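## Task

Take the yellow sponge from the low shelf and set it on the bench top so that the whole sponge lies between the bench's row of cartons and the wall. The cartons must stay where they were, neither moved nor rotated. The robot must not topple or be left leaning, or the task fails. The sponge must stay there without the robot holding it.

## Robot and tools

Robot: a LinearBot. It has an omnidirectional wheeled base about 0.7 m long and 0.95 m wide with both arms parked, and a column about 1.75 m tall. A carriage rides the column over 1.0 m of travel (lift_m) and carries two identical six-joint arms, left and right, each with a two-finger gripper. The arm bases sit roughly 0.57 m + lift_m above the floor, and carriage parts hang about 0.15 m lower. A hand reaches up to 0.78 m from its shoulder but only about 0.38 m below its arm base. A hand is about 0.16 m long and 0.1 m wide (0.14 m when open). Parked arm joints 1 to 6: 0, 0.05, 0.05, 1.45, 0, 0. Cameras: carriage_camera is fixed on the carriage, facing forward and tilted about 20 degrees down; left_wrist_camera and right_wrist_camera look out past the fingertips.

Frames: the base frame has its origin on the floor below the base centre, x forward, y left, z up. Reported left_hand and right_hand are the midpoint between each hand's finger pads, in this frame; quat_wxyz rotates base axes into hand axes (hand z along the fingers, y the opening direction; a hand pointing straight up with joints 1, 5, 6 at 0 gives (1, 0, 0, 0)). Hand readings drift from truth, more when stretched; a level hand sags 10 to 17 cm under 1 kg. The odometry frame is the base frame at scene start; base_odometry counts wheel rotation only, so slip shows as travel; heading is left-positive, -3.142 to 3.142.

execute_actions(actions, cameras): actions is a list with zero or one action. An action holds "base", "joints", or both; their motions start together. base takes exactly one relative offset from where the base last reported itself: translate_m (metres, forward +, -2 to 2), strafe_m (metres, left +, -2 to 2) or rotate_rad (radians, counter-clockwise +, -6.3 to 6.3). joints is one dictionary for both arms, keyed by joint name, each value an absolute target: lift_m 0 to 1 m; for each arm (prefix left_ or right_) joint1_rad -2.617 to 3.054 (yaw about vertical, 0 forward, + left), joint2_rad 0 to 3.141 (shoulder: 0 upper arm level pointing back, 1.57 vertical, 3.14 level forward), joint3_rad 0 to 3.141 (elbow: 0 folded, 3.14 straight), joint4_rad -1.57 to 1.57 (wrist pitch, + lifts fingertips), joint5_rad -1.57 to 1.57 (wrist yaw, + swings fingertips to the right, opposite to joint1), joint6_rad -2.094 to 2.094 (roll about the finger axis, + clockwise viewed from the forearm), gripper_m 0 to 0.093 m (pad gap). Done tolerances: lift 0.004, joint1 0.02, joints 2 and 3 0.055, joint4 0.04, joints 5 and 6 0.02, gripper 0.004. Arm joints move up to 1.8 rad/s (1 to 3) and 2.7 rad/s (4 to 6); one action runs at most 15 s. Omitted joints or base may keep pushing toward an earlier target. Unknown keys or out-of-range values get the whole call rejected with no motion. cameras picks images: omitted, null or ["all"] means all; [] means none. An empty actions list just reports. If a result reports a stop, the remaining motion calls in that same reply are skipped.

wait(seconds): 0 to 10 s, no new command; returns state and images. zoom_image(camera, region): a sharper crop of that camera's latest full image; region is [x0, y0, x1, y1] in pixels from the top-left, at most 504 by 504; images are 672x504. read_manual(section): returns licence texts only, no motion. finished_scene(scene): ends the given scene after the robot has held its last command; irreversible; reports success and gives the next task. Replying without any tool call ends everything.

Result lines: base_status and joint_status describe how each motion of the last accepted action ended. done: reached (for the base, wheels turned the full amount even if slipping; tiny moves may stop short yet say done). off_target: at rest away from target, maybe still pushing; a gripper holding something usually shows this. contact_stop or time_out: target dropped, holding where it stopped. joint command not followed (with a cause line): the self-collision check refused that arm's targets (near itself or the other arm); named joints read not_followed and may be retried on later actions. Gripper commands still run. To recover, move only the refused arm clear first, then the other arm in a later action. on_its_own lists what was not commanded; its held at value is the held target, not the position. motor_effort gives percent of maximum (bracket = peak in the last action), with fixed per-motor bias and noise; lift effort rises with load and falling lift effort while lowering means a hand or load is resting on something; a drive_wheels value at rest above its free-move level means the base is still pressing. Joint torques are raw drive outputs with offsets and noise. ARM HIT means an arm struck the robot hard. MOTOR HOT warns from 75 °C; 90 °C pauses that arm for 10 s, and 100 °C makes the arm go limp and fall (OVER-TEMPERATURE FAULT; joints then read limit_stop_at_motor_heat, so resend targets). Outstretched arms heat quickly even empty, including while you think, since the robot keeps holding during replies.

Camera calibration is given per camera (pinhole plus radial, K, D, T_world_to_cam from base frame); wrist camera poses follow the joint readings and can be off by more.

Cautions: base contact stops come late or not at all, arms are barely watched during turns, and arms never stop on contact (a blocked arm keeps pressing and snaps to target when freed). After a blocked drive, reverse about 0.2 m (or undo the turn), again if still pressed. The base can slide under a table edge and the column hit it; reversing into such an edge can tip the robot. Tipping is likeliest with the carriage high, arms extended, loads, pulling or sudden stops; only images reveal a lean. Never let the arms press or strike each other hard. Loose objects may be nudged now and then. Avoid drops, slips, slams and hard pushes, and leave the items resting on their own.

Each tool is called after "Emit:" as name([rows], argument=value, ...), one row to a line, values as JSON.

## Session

Emit:
execute_actions(actions=[])

Scene clock: 0.00 s.
Joint torques (N m, as the arm reports them, + toward a larger angle): no reading
base_odometry: x=+0.000 y=+0.000 heading=+0.000 (m, m, rad; odometry frame)
base_status: not commanded
joint_positions: lift_m=+0.303 left_joint1_rad=+0.005 left_joint2_rad=+0.053 left_joint3_rad=+0.054 left_joint4_rad=+1.483 left_joint5_rad=+0.048 left_joint6_rad=+0.032 left_gripper_m=+0.094 right_joint1_rad=-0.025 right_joint2_rad=+0.051 right_joint3_rad=+0.066 right_joint4_rad=+1.440 right_joint5_rad=+0.059 right_joint6_rad=-0.005 right_gripper_m=+0.095
joint_status: not commanded
motor_effort: lift_m=+32 drive_wheels=-1 (%)
left_hand: x=+0.2849 y=+0.3355 z=+1.2916 quat_wxyz=(+0.999, +0.024, +0.043, +0.017) (m; base frame)
right_hand: x=+0.2906 y=-0.3543 z=+1.2938 quat_wxyz=(+0.998, +0.030, +0.058, -0.017) (m; base frame)
pictures: carriage_camera, left_wrist_camera, right_wrist_camera
camera_calibration (this result's frames):
carriage_camera: T_world_to_cam=[[0.0169637, -0.998857, -0.0446768, 0.057084], [-0.354246, 0.0357806, -0.934468, 1.25011], [0.934998, 0.0316786, -0.353234, 0.291752], [0, 0, 0, 1]] pos_world=[0.16909, 0.00304684, 1.27379]
left_wrist_camera: T_world_to_cam=[[0.00668065, -0.99916, -0.0404343, 0.381713], [0.783633, 0.0303494, -0.620483, 0.575849], [0.621189, -0.0275404, 0.783177, -1.05163], [0, 0, 0, 1]] pos_world=[0.199454, 0.334954, 1.19635]
right_wrist_camera: T_world_to_cam=[[-0.0377058, -0.998193, -0.0467876, -0.2807], [0.758318, 0.00191047, -0.651882, 0.634589], [0.650794, -0.0600596, 0.756876, -1.067], [0, 0, 0, 1]] pos_world=[0.202594, -0.345489, 1.20813]
Images, in order (width x height): carriage_camera 672x504, left_wrist_camera 672x504, right_wrist_camera 672x504.

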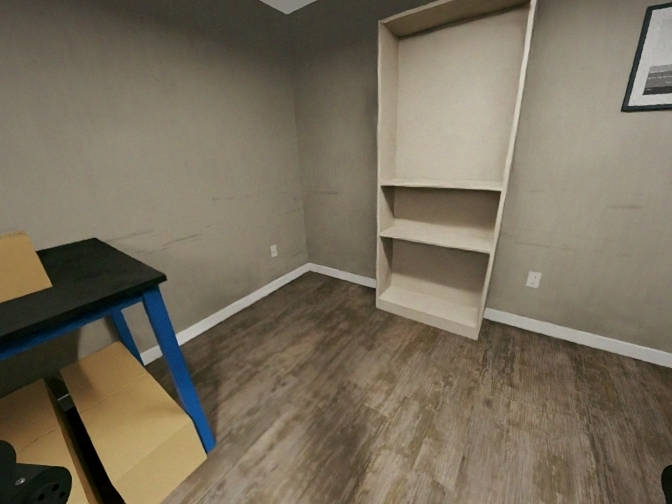

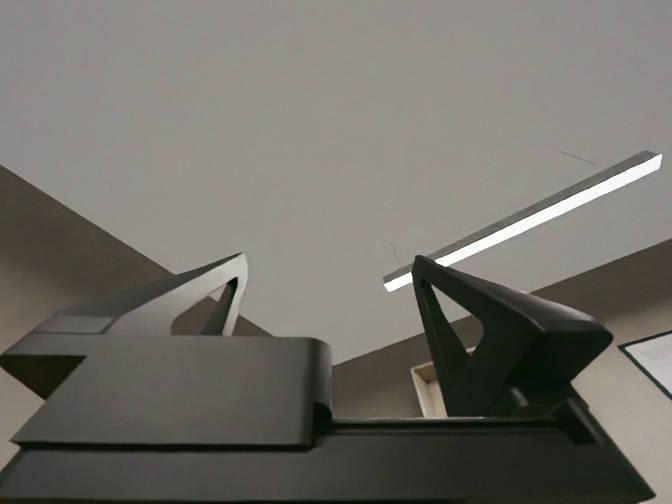

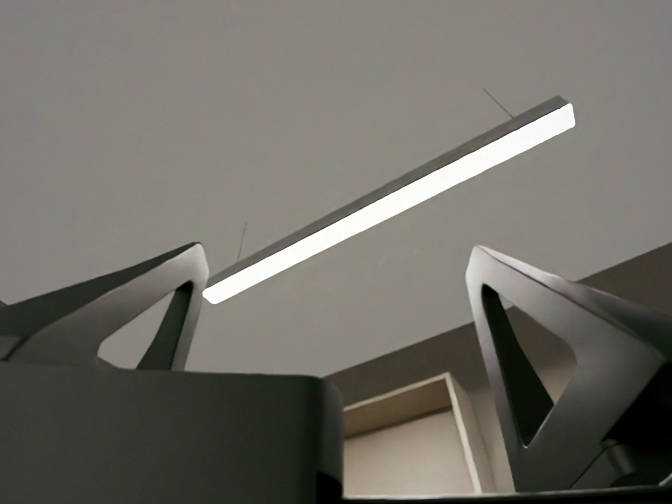

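Emit:
zoom_image(camera="carriage_camera", region=[0, 210, 340, 504])

Emit:
zoom_image(camera="carriage_camera", region=[290, 240, 672, 400])

Region (0, 210, 340, 504) of carriage_camera's 672x504 image, scaled by 1.482, with more detail than that image has; it fills the top 436 rows of this view, and the rest is white.

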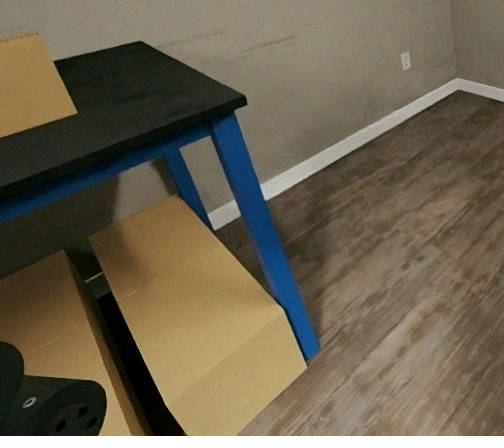

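Region (290, 240, 672, 400) of carriage_camera's 672x504 image, scaled by 1.319, with more detail than that image has; it fills the top 211 rows of this view, and the rest is white.

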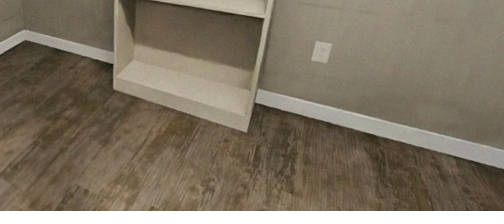

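Emit:
execute_actions([
  {"base": {"rotate_rad": 2.54}, "joints": {"lift_m": 0.37}},
], cameras=["carriage_camera"])

Scene clock: 4.37 s.
Joint torques (N m, as the arm reports them, + toward a larger angle): left_arm=[-0.16  4.11  7.44 -0.39 -0.08 -0.07] | right_arm=[ 0.23  4.22  5.7  -0.24  0.    0.08]
base_odometry: x=+0.000 y=+0.000 heading=+2.540 (m, m, rad; odometry frame)
base_status: done
joint_positions: lift_m=+0.370 left_joint1_rad=+0.005 left_joint2_rad=+0.053 left_joint3_rad=+0.054 left_joint4_rad=+1.480 left_joint5_rad=+0.047 left_joint6_rad=+0.032 left_gripper_m=+0.094 right_joint1_rad=-0.025 right_joint2_rad=+0.051 right_joint3_rad=+0.066 right_joint4_rad=+1.437 right_joint5_rad=+0.059 right_joint6_rad=-0.005 right_gripper_m=+0.095
joint_status: all done
motor_effort: lift_m=+36(44) drive_wheels=+1(14) (%)
left_hand: x=+0.2856 y=+0.3355 z=+1.3588 quat_wxyz=(+0.999, +0.024, +0.045, +0.017) (m; base frame)
right_hand: x=+0.2911 y=-0.3543 z=+1.3610 quat_wxyz=(+0.998, +0.030, +0.059, -0.017) (m; base frame)
pictures: carriage_camera
camera_calibration (this result's frames):
carriage_camera: T_world_to_cam=[[0.0169637, -0.998857, -0.0446768, 0.0600888], [-0.354246, 0.0357806, -0.934468, 1.31296], [0.934998, 0.0316786, -0.353234, 0.315509], [0, 0, 0, 1]] pos_world=[0.16909, 0.00304684, 1.34105]
Images, in order (width x height): carriage_camera 672x504.

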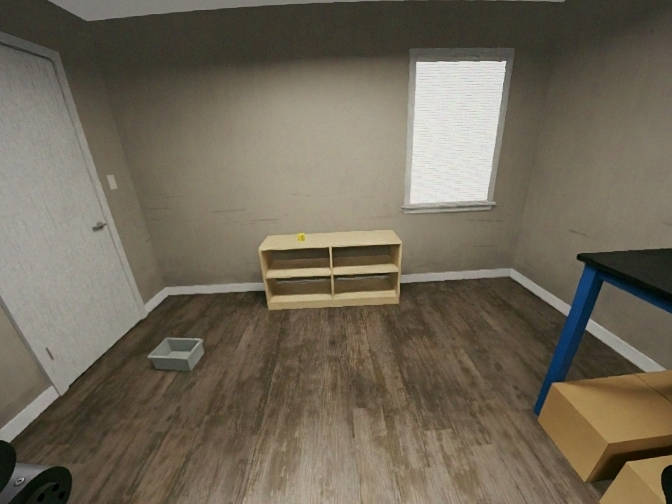

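Emit:
zoom_image(camera="carriage_camera", region=[250, 220, 415, 320])

Emit:
zoom_image(camera="carriage_camera", region=[284, 226, 320, 250])

Emit:
zoom_image(camera="carriage_camera", region=[430, 230, 672, 504])

Region (250, 220, 415, 320) of carriage_camera's 672x504 image, scaled by 3.055, with more detail than that image has; it fills the top 305 rows of this view, and the rest is white.

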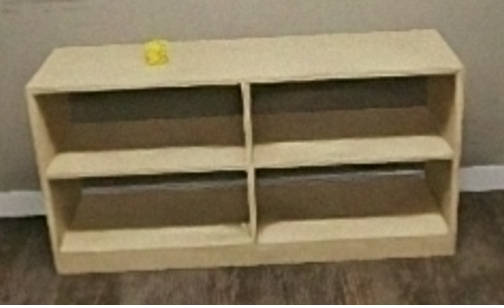

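Region (284, 226, 320, 250) of carriage_camera's 672x504 image, scaled by 14.000, with more detail than that image has.

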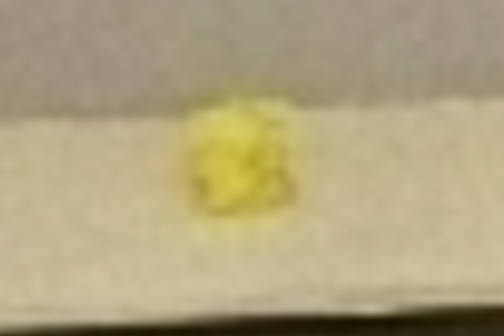

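Region (430, 230, 672, 504) of carriage_camera's 672x504 image, scaled by 1.839, with more detail than that image has; it fills the left 445 columns of this view, and the rest is white.

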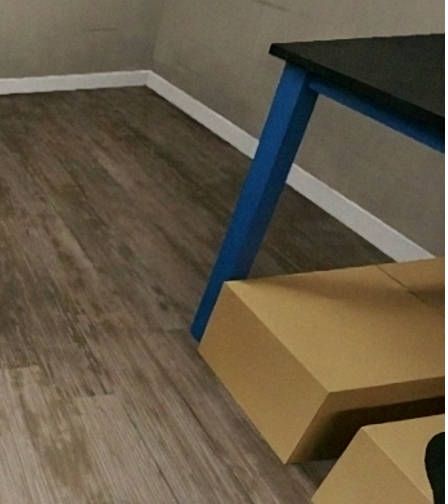

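Emit:
execute_actions([
  {"base": {"translate_m": 1.58}, "joints": {"lift_m": 0.42, "left_joint1_rad": 0.085, "left_joint2_rad": 2.90, "left_joint3_rad": 1.849, "left_joint4_rad": -0.088, "left_joint5_rad": 0.0, "left_joint6_rad": 0.0, "left_gripper_m": 0.093}},
], cameras=["carriage_camera", "left_wrist_camera"])

Scene clock: 12.60 s.
Joint torques (N m, as the arm reports them, + toward a larger angle): left_arm=[  0.24 -16.49   7.08   0.92  -0.1   -0.12] | right_arm=[ 0.23  4.19  5.71 -0.28  0.01  0.08]
base_odometry: x=-1.303 y=+0.893 heading=+2.541 (m, m, rad; odometry frame)
base_status: done
joint_positions: lift_m=+0.420 left_joint1_rad=+0.081 left_joint2_rad=+2.907 left_joint3_rad=+1.842 left_joint4_rad=-0.091 left_joint5_rad=+0.005 left_joint6_rad=+0.006 left_gripper_m=+0.093 right_joint1_rad=-0.025 right_joint2_rad=+0.051 right_joint3_rad=+0.066 right_joint4_rad=+1.440 right_joint5_rad=+0.059 right_joint6_rad=-0.005 right_gripper_m=+0.095
joint_status: all done
motor_effort: lift_m=+36(45) drive_wheels=-9(22) (%)
left_hand: x=+0.8072 y=+0.3867 z=+0.7409 quat_wxyz=(+0.206, -0.036, +0.978, +0.006) (m; base frame)
right_hand: x=+0.2904 y=-0.3543 z=+1.4110 quat_wxyz=(+0.998, +0.030, +0.057, -0.017) (m; base frame)
pictures: carriage_camera, left_wrist_camera
camera_calibration (this result's frames):
carriage_camera: T_world_to_cam=[[0.0169637, -0.998857, -0.0446768, 0.0623208], [-0.354246, 0.0357806, -0.934468, 1.35964], [0.934998, 0.0316786, -0.353234, 0.333157], [0, 0, 0, 1]] pos_world=[0.16909, 0.00304684, 1.39101]
left_wrist_camera: T_world_to_cam=[[0.100722, -0.994893, 0.00652325, 0.294763], [-0.980918, -0.0982069, 0.167796, 0.713337], [-0.166298, -0.0232995, -0.9858, 1.00123], [0, 0, 0, 1]] pos_world=[0.836539, 0.386641, 0.865398]
Images, in order (width x height): carriage_camera 672x504, left_wrist_camera 672x504.

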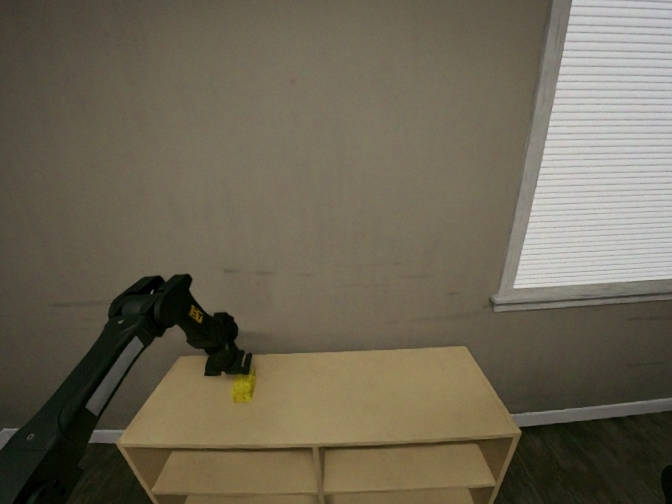

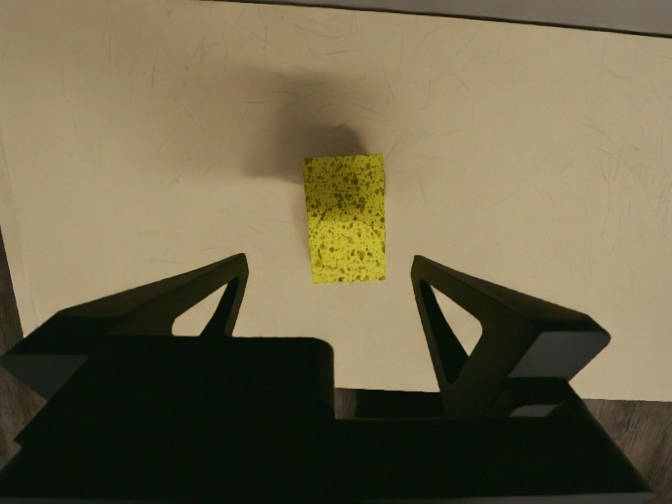

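Emit:
zoom_image(camera="left_wrist_camera", region=[220, 130, 460, 330])

Emit:
zoom_image(camera="carriage_camera", region=[180, 310, 300, 420])

Region (220, 130, 460, 330) of left_wrist_camera's 672x504 image, scaled by 2.100, with more detail than that image has.

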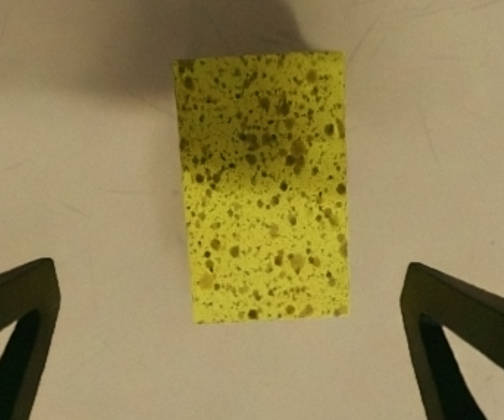

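Region (180, 310, 300, 420) of carriage_camera's 672x504 image, scaled by 4.200, with more detail than that image has; it fills the top 462 rows of this view, and the rest is white.

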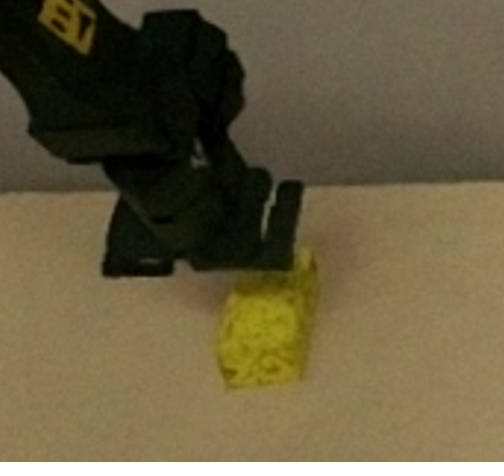

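Emit:
execute_actions([
  {"joints": {"lift_m": 0.333, "left_joint1_rad": 0.055, "left_joint6_rad": -0.09}},
], cameras=["carriage_camera", "left_wrist_camera"])

Scene clock: 14.67 s.
Joint torques (N m, as the arm reports them, + toward a larger angle): left_arm=[  0.01 -16.16   7.33   0.89  -0.08  -0.11] | right_arm=[ 0.24  4.19  5.71 -0.28  0.01  0.08]
base_odometry: x=-1.303 y=+0.893 heading=+2.541 (m, m, rad; odometry frame)
base_status: not commanded
joint_positions: lift_m=+0.333 left_joint1_rad=+0.055 left_joint2_rad=+2.905 left_joint3_rad=+1.842 left_joint4_rad=-0.090 left_joint5_rad=+0.004 left_joint6_rad=-0.082 left_gripper_m=+0.093 right_joint1_rad=-0.025 right_joint2_rad=+0.051 right_joint3_rad=+0.066 right_joint4_rad=+1.440 right_joint5_rad=+0.059 right_joint6_rad=-0.005 right_gripper_m=+0.095
joint_status: all done
motor_effort: lift_m=+31(30) drive_wheels=-9(9) (%)
left_hand: x=+0.8092 y=+0.3730 z=+0.6556 quat_wxyz=(+0.207, -0.067, +0.976, -0.005) (m; base frame)
right_hand: x=+0.2905 y=-0.3543 z=+1.3245 quat_wxyz=(+0.998, +0.030, +0.057, -0.017) (m; base frame)
pictures: carriage_camera, left_wrist_camera
camera_calibration (this result's frames):
carriage_camera: T_world_to_cam=[[0.0169637, -0.998857, -0.0446768, 0.0584538], [-0.354246, 0.0357806, -0.934468, 1.27876], [0.934998, 0.0316786, -0.353234, 0.302582], [0, 0, 0, 1]] pos_world=[0.16909, 0.00304684, 1.30445]
left_wrist_camera: T_world_to_cam=[[0.155428, -0.987009, 0.0406911, 0.211953], [-0.975037, -0.14667, 0.166705, 0.742261], [-0.158571, -0.0655859, -0.985167, 0.926321], [0, 0, 0, 1]] pos_world=[0.837677, 0.378821, 0.780218]
Images, in order (width x height): carriage_camera 672x504, left_wrist_camera 672x504.

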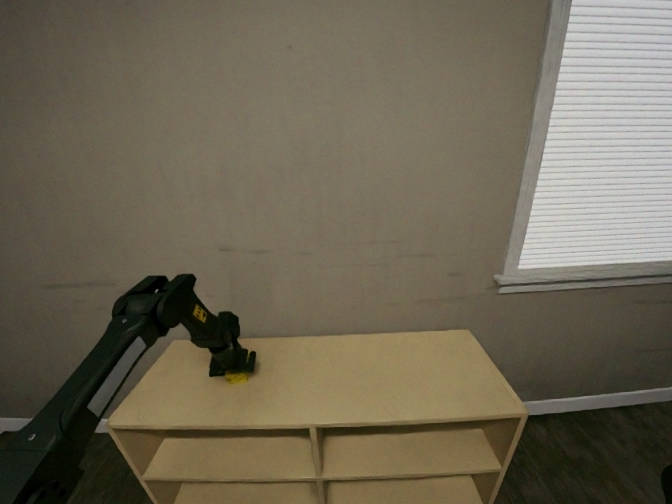

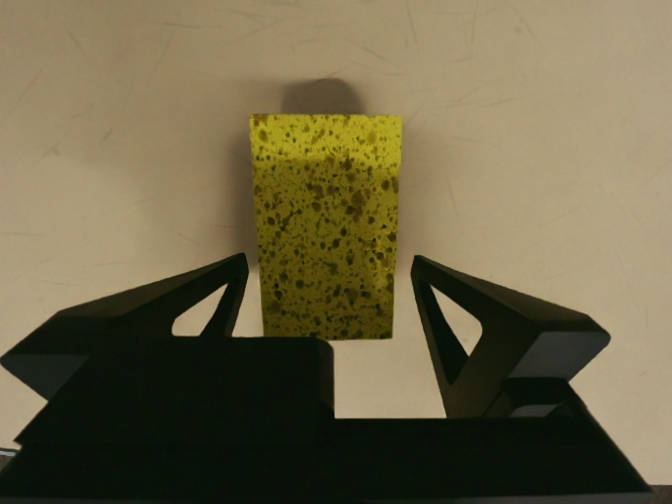

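Emit:
execute_actions([
  {"joints": {"left_gripper_m": 0.047}},
], cameras=["carriage_camera", "left_wrist_camera"])

Scene clock: 15.37 s.
Joint torques (N m, as the arm reports them, + toward a larger angle): left_arm=[ -0.26 -16.09   7.23   0.92  -0.1   -0.14] | right_arm=[ 0.22  4.23  5.71 -0.27  0.01  0.08]
base_odometry: x=-1.303 y=+0.893 heading=+2.541 (m, m, rad; odometry frame)
base_status: not commanded
joint_positions: lift_m=+0.333 left_joint1_rad=+0.055 left_joint2_rad=+2.905 left_joint3_rad=+1.842 left_joint4_rad=-0.090 left_joint5_rad=+0.004 left_joint6_rad=-0.083 left_gripper_m=+0.058 right_joint1_rad=-0.025 right_joint2_rad=+0.051 right_joint3_rad=+0.066 right_joint4_rad=+1.440 right_joint5_rad=+0.059 right_joint6_rad=-0.005 right_gripper_m=+0.095
joint_status: left_gripper_m off_target (ended at +0.058, target +0.047)
motor_effort: lift_m=+30(30) drive_wheels=+3(9) (%)
left_hand: x=+0.8092 y=+0.3730 z=+0.6556 quat_wxyz=(+0.207, -0.067, +0.976, -0.005) (m; base frame)
right_hand: x=+0.2905 y=-0.3543 z=+1.3245 quat_wxyz=(+0.998, +0.030, +0.057, -0.017) (m; base frame)
pictures: carriage_camera, left_wrist_camera
camera_calibration (this result's frames):
carriage_camera: T_world_to_cam=[[0.0169637, -0.998857, -0.0446768, 0.0584538], [-0.354246, 0.0357806, -0.934468, 1.27876], [0.934998, 0.0316786, -0.353234, 0.302582], [0, 0, 0, 1]] pos_world=[0.16909, 0.00304684, 1.30445]
left_wrist_camera: T_world_to_cam=[[0.155771, -0.986948, 0.0408448, 0.211552], [-0.974987, -0.146984, 0.166721, 0.742328], [-0.158542, -0.0657935, -0.985158, 0.926369], [0, 0, 0, 1]] pos_world=[0.837674, 0.37885, 0.780217]
Images, in order (width x height): carriage_camera 672x504, left_wrist_camera 672x504.

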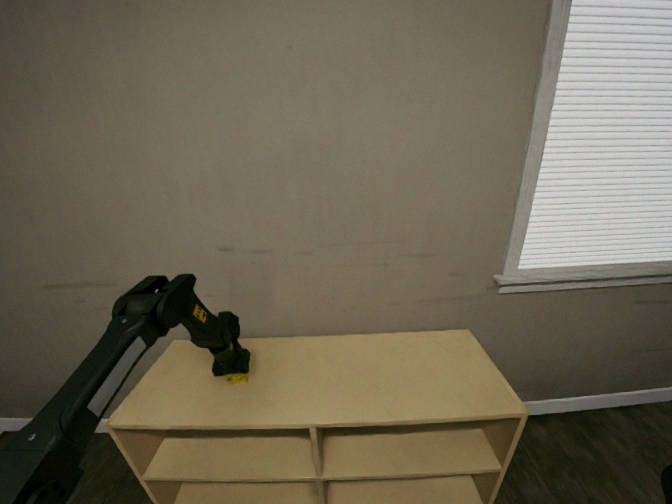

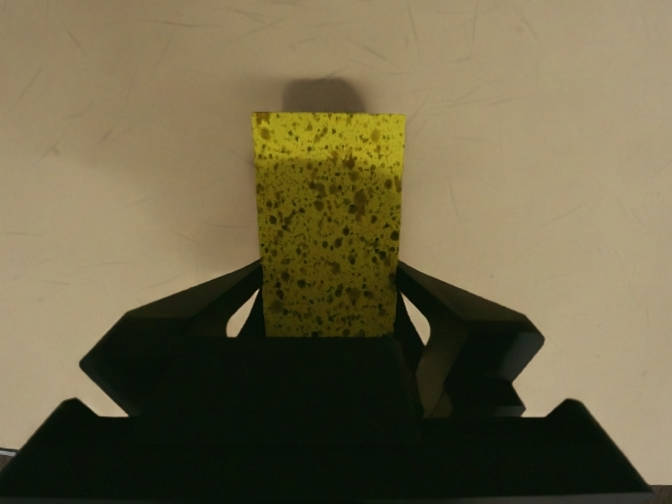

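Emit:
execute_actions([
  {"base": {"rotate_rad": 3.054}, "joints": {"lift_m": 0.87}},
], cameras=["carriage_camera", "left_wrist_camera"])

Scene clock: 20.60 s.
Joint torques (N m, as the arm reports them, + toward a larger angle): left_arm=[ -0.49 -14.66   7.33   0.91  -0.05  -0.09] | right_arm=[ 0.24  4.21  5.73 -0.18  0.    0.08]
base_odometry: x=-1.303 y=+0.893 heading=-0.689 (m, m, rad; odometry frame)
base_status: done
joint_positions: lift_m=+0.870 left_joint1_rad=+0.059 left_joint2_rad=+2.887 left_joint3_rad=+1.842 left_joint4_rad=-0.084 left_joint5_rad=-0.002 left_joint6_rad=-0.083 left_gripper_m=+0.058 right_joint1_rad=-0.025 right_joint2_rad=+0.051 right_joint3_rad=+0.066 right_joint4_rad=+1.434 right_joint5_rad=+0.059 right_joint6_rad=-0.005 right_gripper_m=+0.095
joint_status: all done
motor_effort: lift_m=+35(44) drive_wheels=+1(13) (%)
left_hand: x=+0.8165 y=+0.3765 z=+1.2024 quat_wxyz=(+0.219, -0.069, +0.973, -0.002) (m; base frame)
right_hand: x=+0.2919 y=-0.3544 z=+1.8610 quat_wxyz=(+0.998, +0.030, +0.060, -0.017) (m; base frame)
pictures: carriage_camera, left_wrist_camera
camera_calibration (this result's frames):
carriage_camera: T_world_to_cam=[[0.0169637, -0.998857, -0.0446768, 0.0824296], [-0.354246, 0.0357806, -0.934468, 1.78024], [0.934998, 0.0316786, -0.353234, 0.492145], [0, 0, 0, 1]] pos_world=[0.16909, 0.00304684, 1.8411]
left_wrist_camera: T_world_to_cam=[[0.161292, -0.986164, 0.0382861, 0.189816], [-0.977668, -0.154365, 0.14261, 0.692777], [-0.134726, -0.0604328, -0.989038, 1.44966], [0, 0, 0, 1]] pos_world=[0.841997, 0.381737, 1.3277]
Images, in order (width x height): carriage_camera 672x504, left_wrist_camera 672x504.

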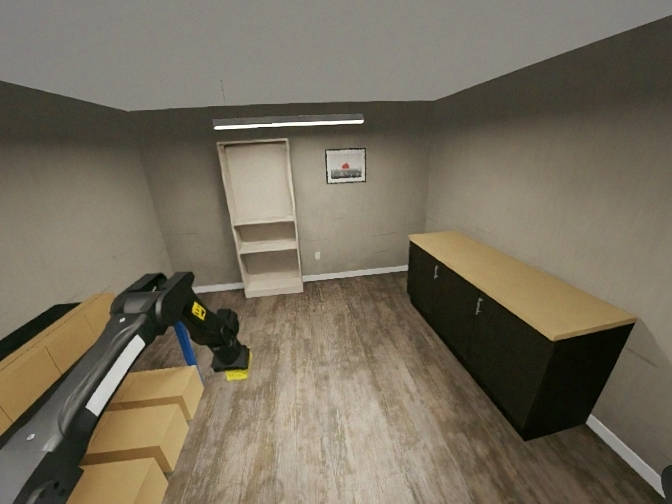

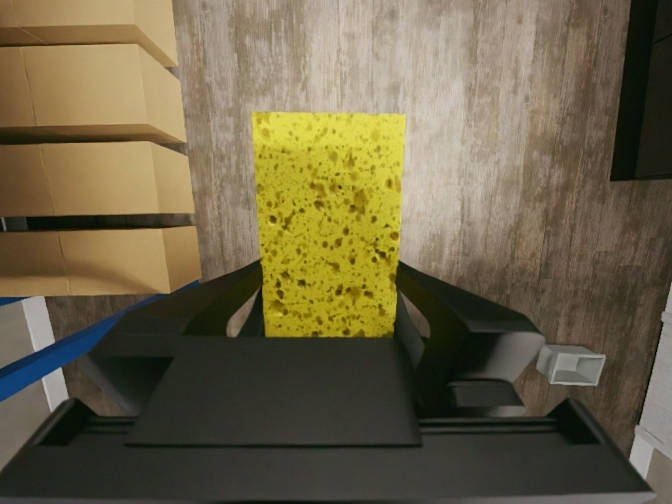

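Emit:
zoom_image(camera="left_wrist_camera", region=[0, 0, 270, 420])

Emit:
zoom_image(camera="carriage_camera", region=[0, 260, 280, 504])

Region (0, 0, 270, 420) of left_wrist_camera's 672x504 image, scaled by 1.200, with more detail than that image has; it fills the left 324 columns of this view, and the rest is white.

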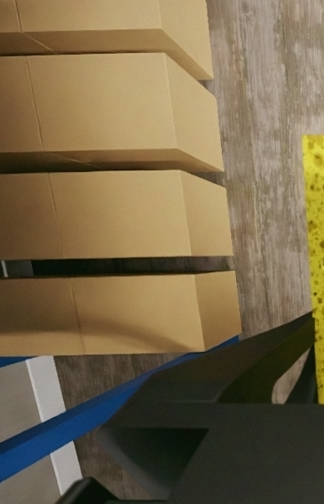

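Region (0, 260, 280, 504) of carriage_camera's 672x504 image, scaled by 1.800, with more detail than that image has; it fills the top 439 rows of this view, and the rest is white.

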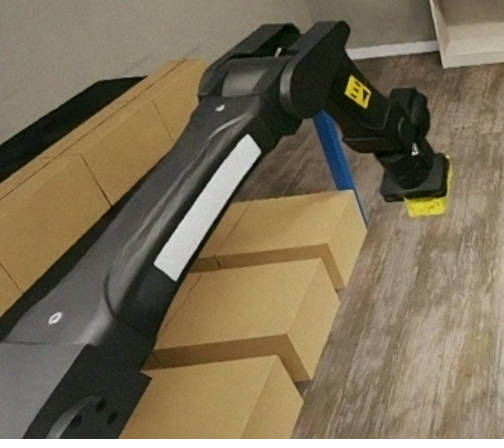

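Emit:
execute_actions([
  {"base": {"strafe_m": 0.93}, "joints": {"lift_m": 0.89, "left_joint1_rad": 0.74}},
], cameras=["carriage_camera", "left_wrist_camera"])

Scene clock: 26.53 s.
Joint torques (N m, as the arm reports them, + toward a larger angle): left_arm=[ -0.15 -15.21   7.33   0.94  -0.03  -0.11] | right_arm=[ 0.21  4.18  5.71 -0.23  0.02  0.08]
base_odometry: x=-0.713 y=+1.612 heading=-0.688 (m, m, rad; odometry frame)
base_status: done
joint_positions: lift_m=+0.890 left_joint1_rad=+0.741 left_joint2_rad=+2.894 left_joint3_rad=+1.842 left_joint4_rad=-0.083 left_joint5_rad=-0.004 left_joint6_rad=-0.084 left_gripper_m=+0.058 right_joint1_rad=-0.025 right_joint2_rad=+0.051 right_joint3_rad=+0.066 right_joint4_rad=+1.437 right_joint5_rad=+0.059 right_joint6_rad=-0.005 right_gripper_m=+0.095
joint_status: all done
motor_effort: lift_m=+36(44) drive_wheels=-9(12) (%)
left_hand: x=+0.6695 y=+0.7176 z=+1.2186 quat_wxyz=(+0.204, -0.392, +0.894, +0.072) (m; base frame)
right_hand: x=+0.2912 y=-0.3543 z=+1.8810 quat_wxyz=(+0.998, +0.030, +0.059, -0.017) (m; base frame)
pictures: carriage_camera, left_wrist_camera
camera_calibration (this result's frames):
carriage_camera: T_world_to_cam=[[0.0169637, -0.998857, -0.0446768, 0.0833207], [-0.354246, 0.0357806, -0.934468, 1.79888], [0.934998, 0.0316786, -0.353234, 0.499191], [0, 0, 0, 1]] pos_world=[0.16909, 0.00304684, 1.86105]
left_wrist_camera: T_world_to_cam=[[0.748692, -0.661938, 0.0360348, -0.0739495], [-0.659002, -0.737268, 0.148836, 0.796774], [-0.0719527, -0.135179, -0.988205, 1.47704], [0, 0, 0, 1]] pos_world=[0.686718, 0.738151, 1.34369]
Images, in order (width x height): carriage_camera 672x504, left_wrist_camera 672x504.

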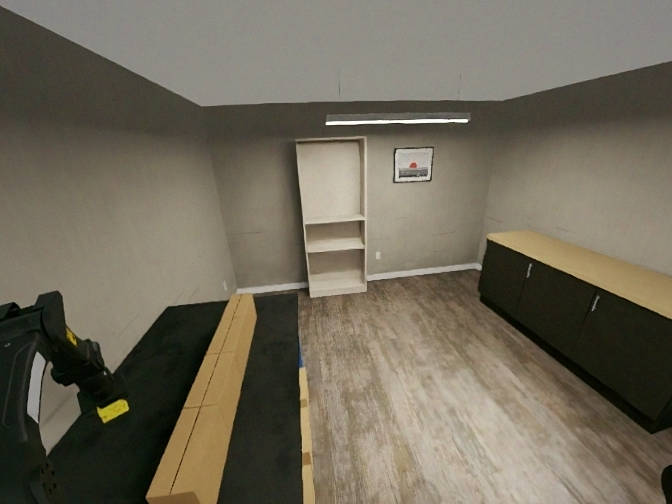

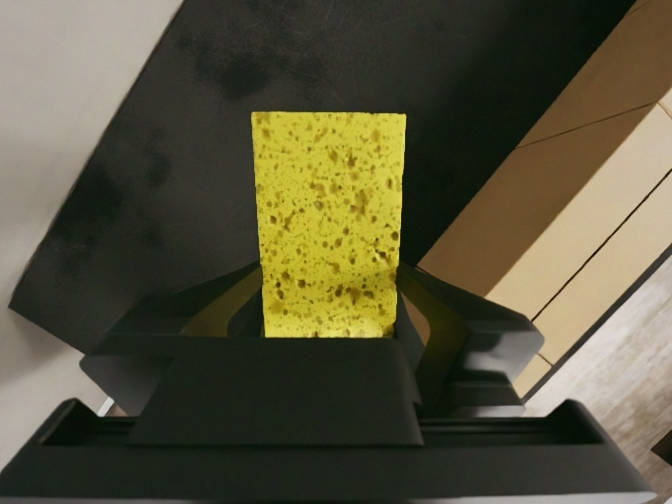

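Emit:
zoom_image(camera="left_wrist_camera", region=[380, 0, 672, 430])

Emit:
zoom_image(camera="carriage_camera", region=[0, 280, 330, 504])

Region (380, 0, 672, 430) of left_wrist_camera's 672x504 image, scaled by 1.172, with more detail than that image has; it fills the left 342 columns of this view, and the rest is white.

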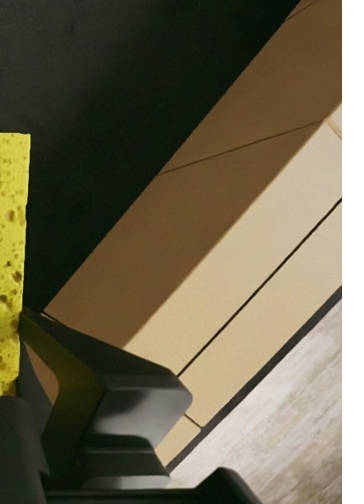

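Region (0, 280, 330, 504) of carriage_camera's 672x504 image, scaled by 1.527, with more detail than that image has; it fills the top 342 rows of this view, and the rest is white.

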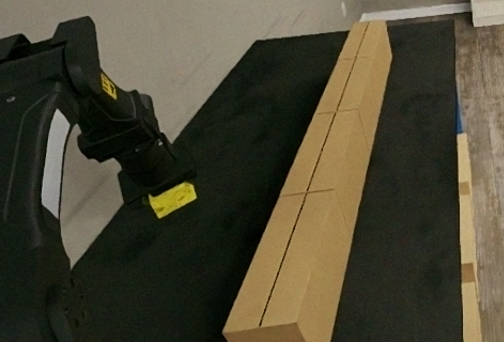

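Emit:
execute_actions([
  {"joints": {"lift_m": 0.637, "left_joint1_rad": 0.80}},
], cameras=["carriage_camera", "left_wrist_camera"])

Scene clock: 28.87 s.
Joint torques (N m, as the arm reports them, + toward a larger angle): left_arm=[ -0.51 -16.12   7.36   0.92  -0.1   -0.11] | right_arm=[ 0.23  4.18  5.73 -0.23  0.    0.08]
base_odometry: x=-0.713 y=+1.612 heading=-0.688 (m, m, rad; odometry frame)
base_status: not commanded
joint_positions: lift_m=+0.637 left_joint1_rad=+0.805 left_joint2_rad=+2.904 left_joint3_rad=+1.842 left_joint4_rad=-0.087 left_joint5_rad=-0.001 left_joint6_rad=-0.084 left_gripper_m=+0.058 right_joint1_rad=-0.025 right_joint2_rad=+0.051 right_joint3_rad=+0.066 right_joint4_rad=+1.437 right_joint5_rad=+0.059 right_joint6_rad=-0.005 right_gripper_m=+0.095
joint_status: all done
motor_effort: lift_m=+29(31) drive_wheels=-10(9) (%)
left_hand: x=+0.6424 y=+0.7391 z=+0.9603 quat_wxyz=(+0.195, -0.420, +0.883, +0.074) (m; base frame)
right_hand: x=+0.2911 y=-0.3543 z=+1.6284 quat_wxyz=(+0.998, +0.030, +0.059, -0.017) (m; base frame)
pictures: carriage_camera, left_wrist_camera
camera_calibration (this result's frames):
carriage_camera: T_world_to_cam=[[0.0169637, -0.998857, -0.0446768, 0.072036], [-0.354246, 0.0357806, -0.934468, 1.56285], [0.934998, 0.0316786, -0.353234, 0.409969], [0, 0, 0, 1]] pos_world=[0.16909, 0.00304684, 1.60846]
left_wrist_camera: T_world_to_cam=[[0.788483, -0.613903, 0.0376598, -0.0927655], [-0.610956, -0.774699, 0.163014, 0.816397], [-0.0709, -0.151543, -0.985905, 1.23196], [0, 0, 0, 1]] pos_world=[0.659273, 0.762208, 1.08501]
Images, in order (width x height): carriage_camera 672x504, left_wrist_camera 672x504.

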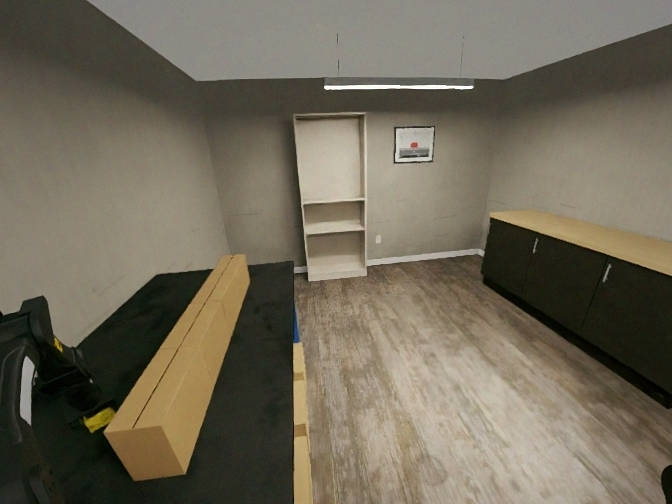

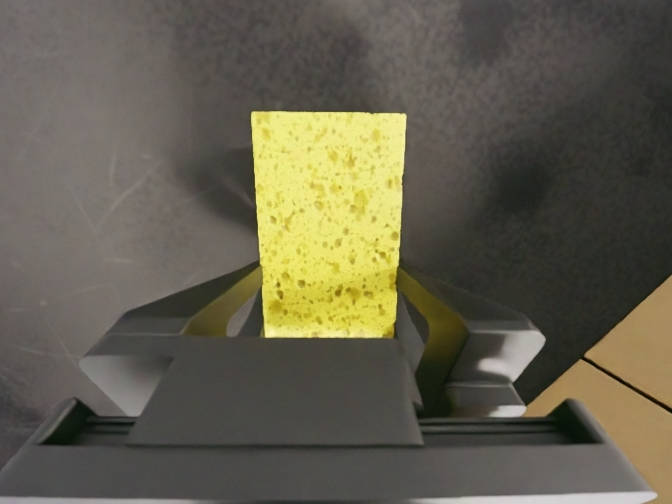

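Emit:
execute_actions(actions=[])

Scene clock: 29.07 s.
Joint torques (N m, as the arm reports them, + toward a larger angle): left_arm=[ -0.78 -16.     7.18   0.92  -0.12  -0.1 ] | right_arm=[ 0.24  4.22  5.71 -0.23  0.    0.08]
base_odometry: x=-0.713 y=+1.612 heading=-0.688 (m, m, rad; odometry frame)
base_status: not commanded
joint_positions: lift_m=+0.637 left_joint1_rad=+0.805 left_joint2_rad=+2.904 left_joint3_rad=+1.842 left_joint4_rad=-0.087 left_joint5_rad=-0.001 left_joint6_rad=-0.084 left_gripper_m=+0.058 right_joint1_rad=-0.025 right_joint2_rad=+0.051 right_joint3_rad=+0.066 right_joint4_rad=+1.437 right_joint5_rad=+0.059 right_joint6_rad=-0.005 right_gripper_m=+0.095
joint_status: all done
motor_effort: lift_m=+30(31) drive_wheels=-9(9) (%)
left_hand: x=+0.6424 y=+0.7391 z=+0.9603 quat_wxyz=(+0.195, -0.420, +0.883, +0.074) (m; base frame)
right_hand: x=+0.2911 y=-0.3543 z=+1.6284 quat_wxyz=(+0.998, +0.030, +0.059, -0.017) (m; base frame)
pictures: carriage_camera, left_wrist_camera, right_wrist_camera
camera_calibration (this result's frames):
carriage_camera: T_world_to_cam=[[0.0169637, -0.998857, -0.0446768, 0.072036], [-0.354246, 0.0357806, -0.934468, 1.56285], [0.934998, 0.0316786, -0.353234, 0.409969], [0, 0, 0, 1]] pos_world=[0.16909, 0.00304684, 1.60846]
left_wrist_camera: T_world_to_cam=[[0.788483, -0.613903, 0.0376598, -0.0927655], [-0.610956, -0.774699, 0.163014, 0.816397], [-0.0709, -0.151543, -0.985905, 1.23196], [0, 0, 0, 1]] pos_world=[0.659273, 0.762208, 1.08501]
right_wrist_camera: T_world_to_cam=[[-0.0378128, -0.99819, -0.0467575, -0.265055], [0.756824, 0.00194729, -0.653616, 0.855559], [0.652524, -0.0601022, 0.755381, -1.31871], [0, 0, 0, 1]] pos_world=[0.202956, -0.345498, 1.54294]
Images, in order (width x height): carriage_camera 672x504, left_wrist_camera 672x504, right_wrist_camera 672x504.

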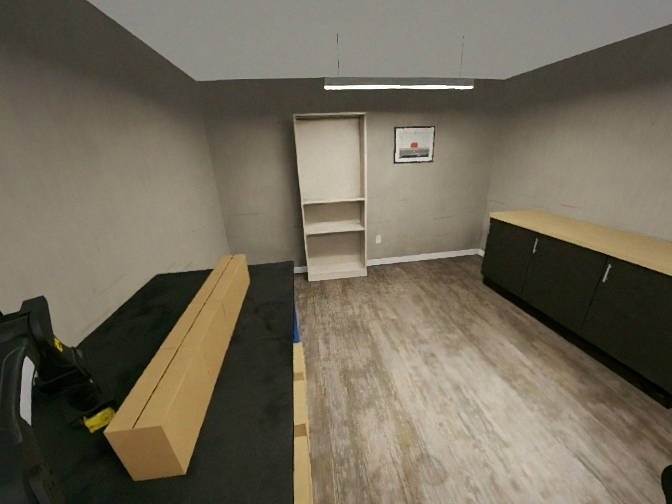

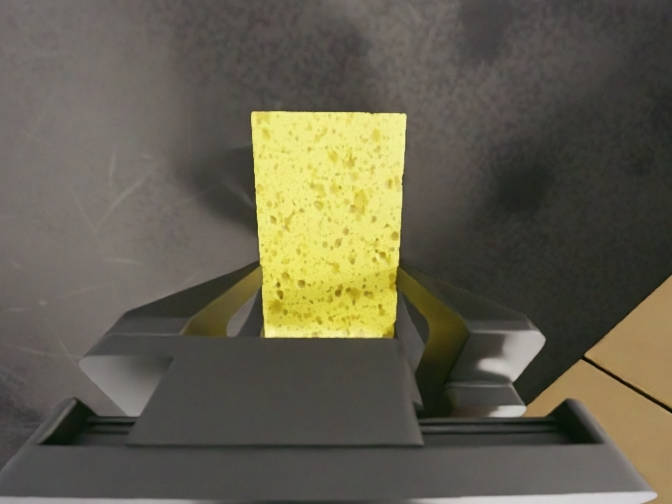

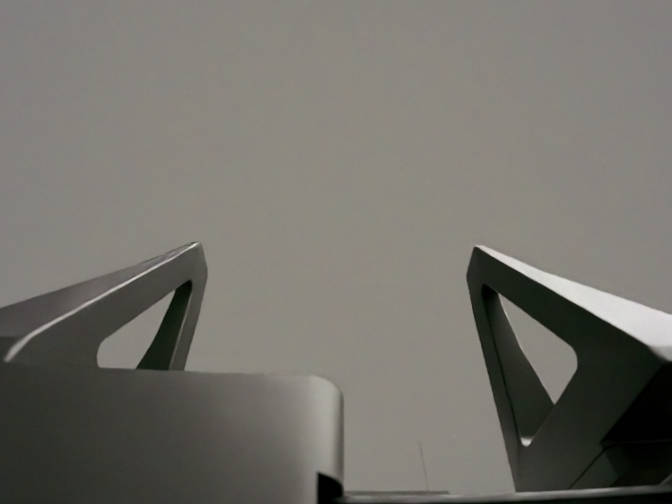

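Emit:
zoom_image(camera="carriage_camera", region=[0, 240, 320, 504])

Region (0, 240, 320, 504) of carriage_camera's 672x504 image, scaled by 1.575, with more detail than that image has; it fills the top 416 rows of this view, and the rest is white.

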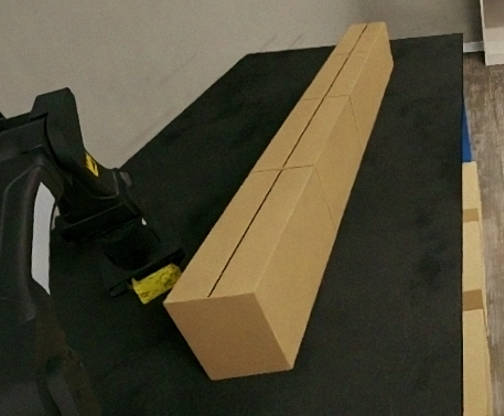

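Emit:
execute_actions([
  {"joints": {"lift_m": 0.629}},
], cameras=["left_wrist_camera"])

Scene clock: 31.07 s.
Joint torques (N m, as the arm reports them, + toward a larger angle): left_arm=[ -0.48 -15.1    7.38   0.89  -0.09  -0.08] | right_arm=[ 0.23  4.1   5.75 -0.25  0.01  0.08]
base_odometry: x=-0.713 y=+1.612 heading=-0.688 (m, m, rad; odometry frame)
base_status: not commanded
joint_positions: lift_m=+0.629 left_joint1_rad=+0.805 left_joint2_rad=+2.893 left_joint3_rad=+1.842 left_joint4_rad=-0.084 left_joint5_rad=-0.001 left_joint6_rad=-0.084 left_gripper_m=+0.058 right_joint1_rad=-0.025 right_joint2_rad=+0.051 right_joint3_rad=+0.066 right_joint4_rad=+1.438 right_joint5_rad=+0.059 right_joint6_rad=-0.005 right_gripper_m=+0.095
joint_status: all done
motor_effort: lift_m=+27(28) drive_wheels=+3(9) (%)
left_hand: x=+0.6457 y=+0.7424 z=+0.9589 quat_wxyz=(+0.202, -0.420, +0.882, +0.076) (m; base frame)
right_hand: x=+0.2909 y=-0.3543 z=+1.6206 quat_wxyz=(+0.998, +0.030, +0.058, -0.017) (m; base frame)
pictures: left_wrist_camera
camera_calibration (this result's frames):
left_wrist_camera: T_world_to_cam=[[0.787988, -0.614421, 0.0395119, -0.0943298], [-0.612685, -0.776193, 0.148798, 0.837016], [-0.060756, -0.14146, -0.988078, 1.21933], [0, 0, 0, 1]] pos_world=[0.66124, 0.764213, 1.08397]
Images, in order (width x height): left_wrist_camera 672x504.

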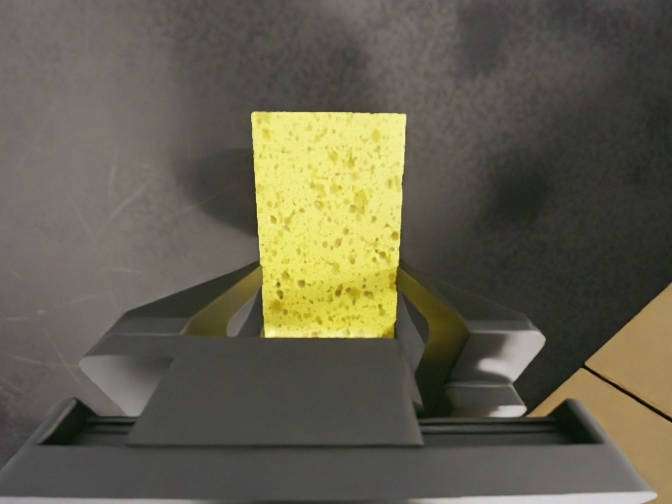

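Emit:
execute_actions([
  {"joints": {"left_gripper_m": 0.093}},
], cameras=["left_wrist_camera"])

Scene clock: 31.70 s.
Joint torques (N m, as the arm reports them, + toward a larger angle): left_arm=[ -0.54 -15.34   7.35   0.88  -0.08  -0.08] | right_arm=[ 0.23  4.22  5.72 -0.24  0.01  0.08]
base_odometry: x=-0.713 y=+1.612 heading=-0.688 (m, m, rad; odometry frame)
base_status: not commanded
joint_positions: lift_m=+0.629 left_joint1_rad=+0.805 left_joint2_rad=+2.893 left_joint3_rad=+1.842 left_joint4_rad=-0.085 left_joint5_rad=-0.001 left_joint6_rad=-0.084 left_gripper_m=+0.093 right_joint1_rad=-0.025 right_joint2_rad=+0.051 right_joint3_rad=+0.066 right_joint4_rad=+1.438 right_joint5_rad=+0.059 right_joint6_rad=-0.005 right_gripper_m=+0.095
joint_status: all done
motor_effort: lift_m=+26(27) drive_wheels=+3(3) (%)
left_hand: x=+0.6456 y=+0.7423 z=+0.9588 quat_wxyz=(+0.202, -0.420, +0.882, +0.076) (m; base frame)
right_hand: x=+0.2909 y=-0.3543 z=+1.6206 quat_wxyz=(+0.998, +0.030, +0.058, -0.017) (m; base frame)
pictures: left_wrist_camera
camera_calibration (this result's frames):
left_wrist_camera: T_world_to_cam=[[0.787999, -0.61441, 0.0394723, -0.0942963], [-0.612646, -0.776152, 0.149174, 0.836522], [-0.0610174, -0.141731, -0.988023, 1.21959], [0, 0, 0, 1]] pos_world=[0.661214, 0.764186, 1.08392]
Images, in order (width x height): left_wrist_camera 672x504.

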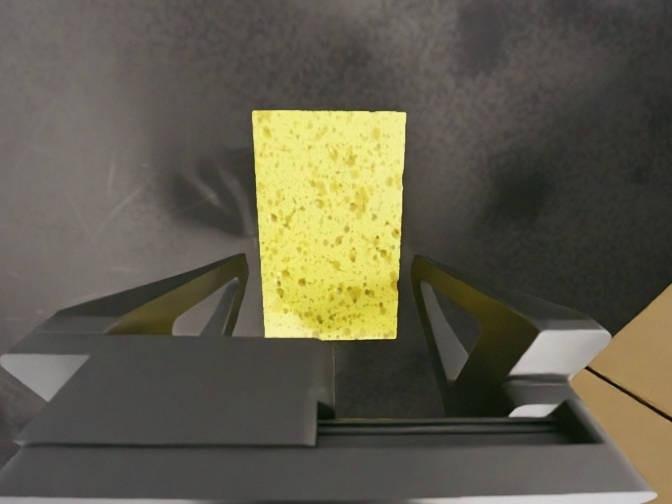

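Emit:
execute_actions([
  {"joints": {"left_joint2_rad": 2.55}},
], cameras=["carriage_camera", "left_wrist_camera"])

Scene clock: 33.10 s.
Joint torques (N m, as the arm reports them, + toward a larger angle): left_arm=[ -0.54 -15.72   9.01   1.4   -0.07  -0.1 ] | right_arm=[ 0.24  4.23  5.72 -0.24  0.01  0.08]
base_odometry: x=-0.713 y=+1.612 heading=-0.688 (m, m, rad; odometry frame)
base_status: not commanded
joint_positions: lift_m=+0.629 left_joint1_rad=+0.805 left_joint2_rad=+2.544 left_joint3_rad=+1.849 left_joint4_rad=-0.082 left_joint5_rad=-0.001 left_joint6_rad=-0.084 left_gripper_m=+0.093 right_joint1_rad=-0.025 right_joint2_rad=+0.051 right_joint3_rad=+0.066 right_joint4_rad=+1.438 right_joint5_rad=+0.059 right_joint6_rad=-0.005 right_gripper_m=+0.095
joint_status: all done
motor_effort: lift_m=+27(28) drive_wheels=+4(3) (%)
left_hand: x=+0.7059 y=+0.8049 z=+1.1650 quat_wxyz=(+0.362, -0.397, +0.833, +0.137) (m; base frame)
right_hand: x=+0.2909 y=-0.3543 z=+1.6206 quat_wxyz=(+0.998, +0.030, +0.058, -0.017) (m; base frame)
pictures: carriage_camera, left_wrist_camera
camera_calibration (this result's frames):
carriage_camera: T_world_to_cam=[[0.0169637, -0.998857, -0.0446768, 0.071685], [-0.354246, 0.0357806, -0.934468, 1.55551], [0.934998, 0.0316786, -0.353234, 0.407193], [0, 0, 0, 1]] pos_world=[0.16909, 0.00304684, 1.60061]
left_wrist_camera: T_world_to_cam=[[0.773804, -0.629163, 0.0733623, -0.129026], [-0.605491, -0.768716, -0.206048, 1.29404], [0.186032, 0.11502, -0.975788, 1.04059], [0, 0, 0, 1]] pos_world=[0.689785, 0.79388, 1.29149]
Images, in order (width x height): carriage_camera 672x504, left_wrist_camera 672x504.

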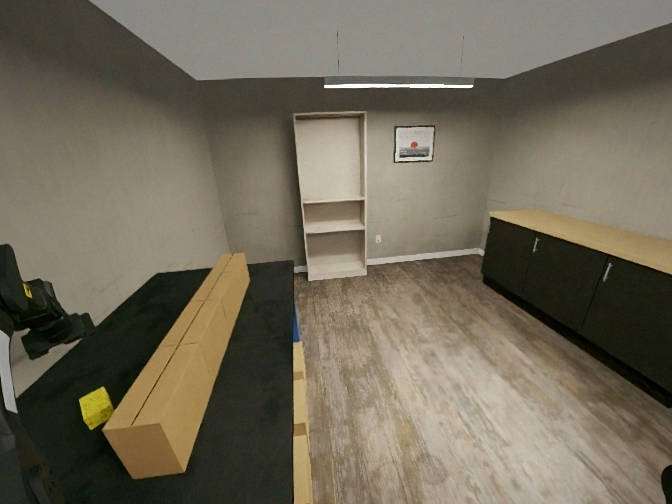

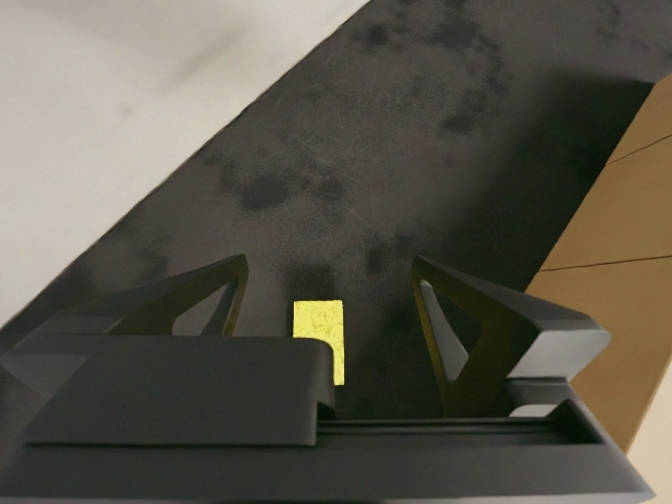

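Emit:
zoom_image(camera="carriage_camera", region=[0, 240, 320, 504])

Region (0, 240, 320, 504) of carriage_camera's 672x504 image, scaled by 1.575, with more detail than that image has; it fills the top 416 rows of this view, and the rest is white.

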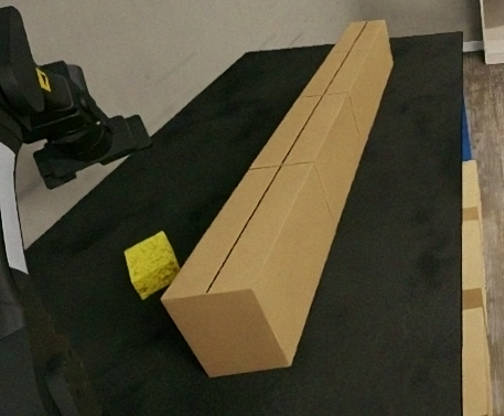

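Emit:
finished_scene(scene=2)

The scene is finished: the task was done.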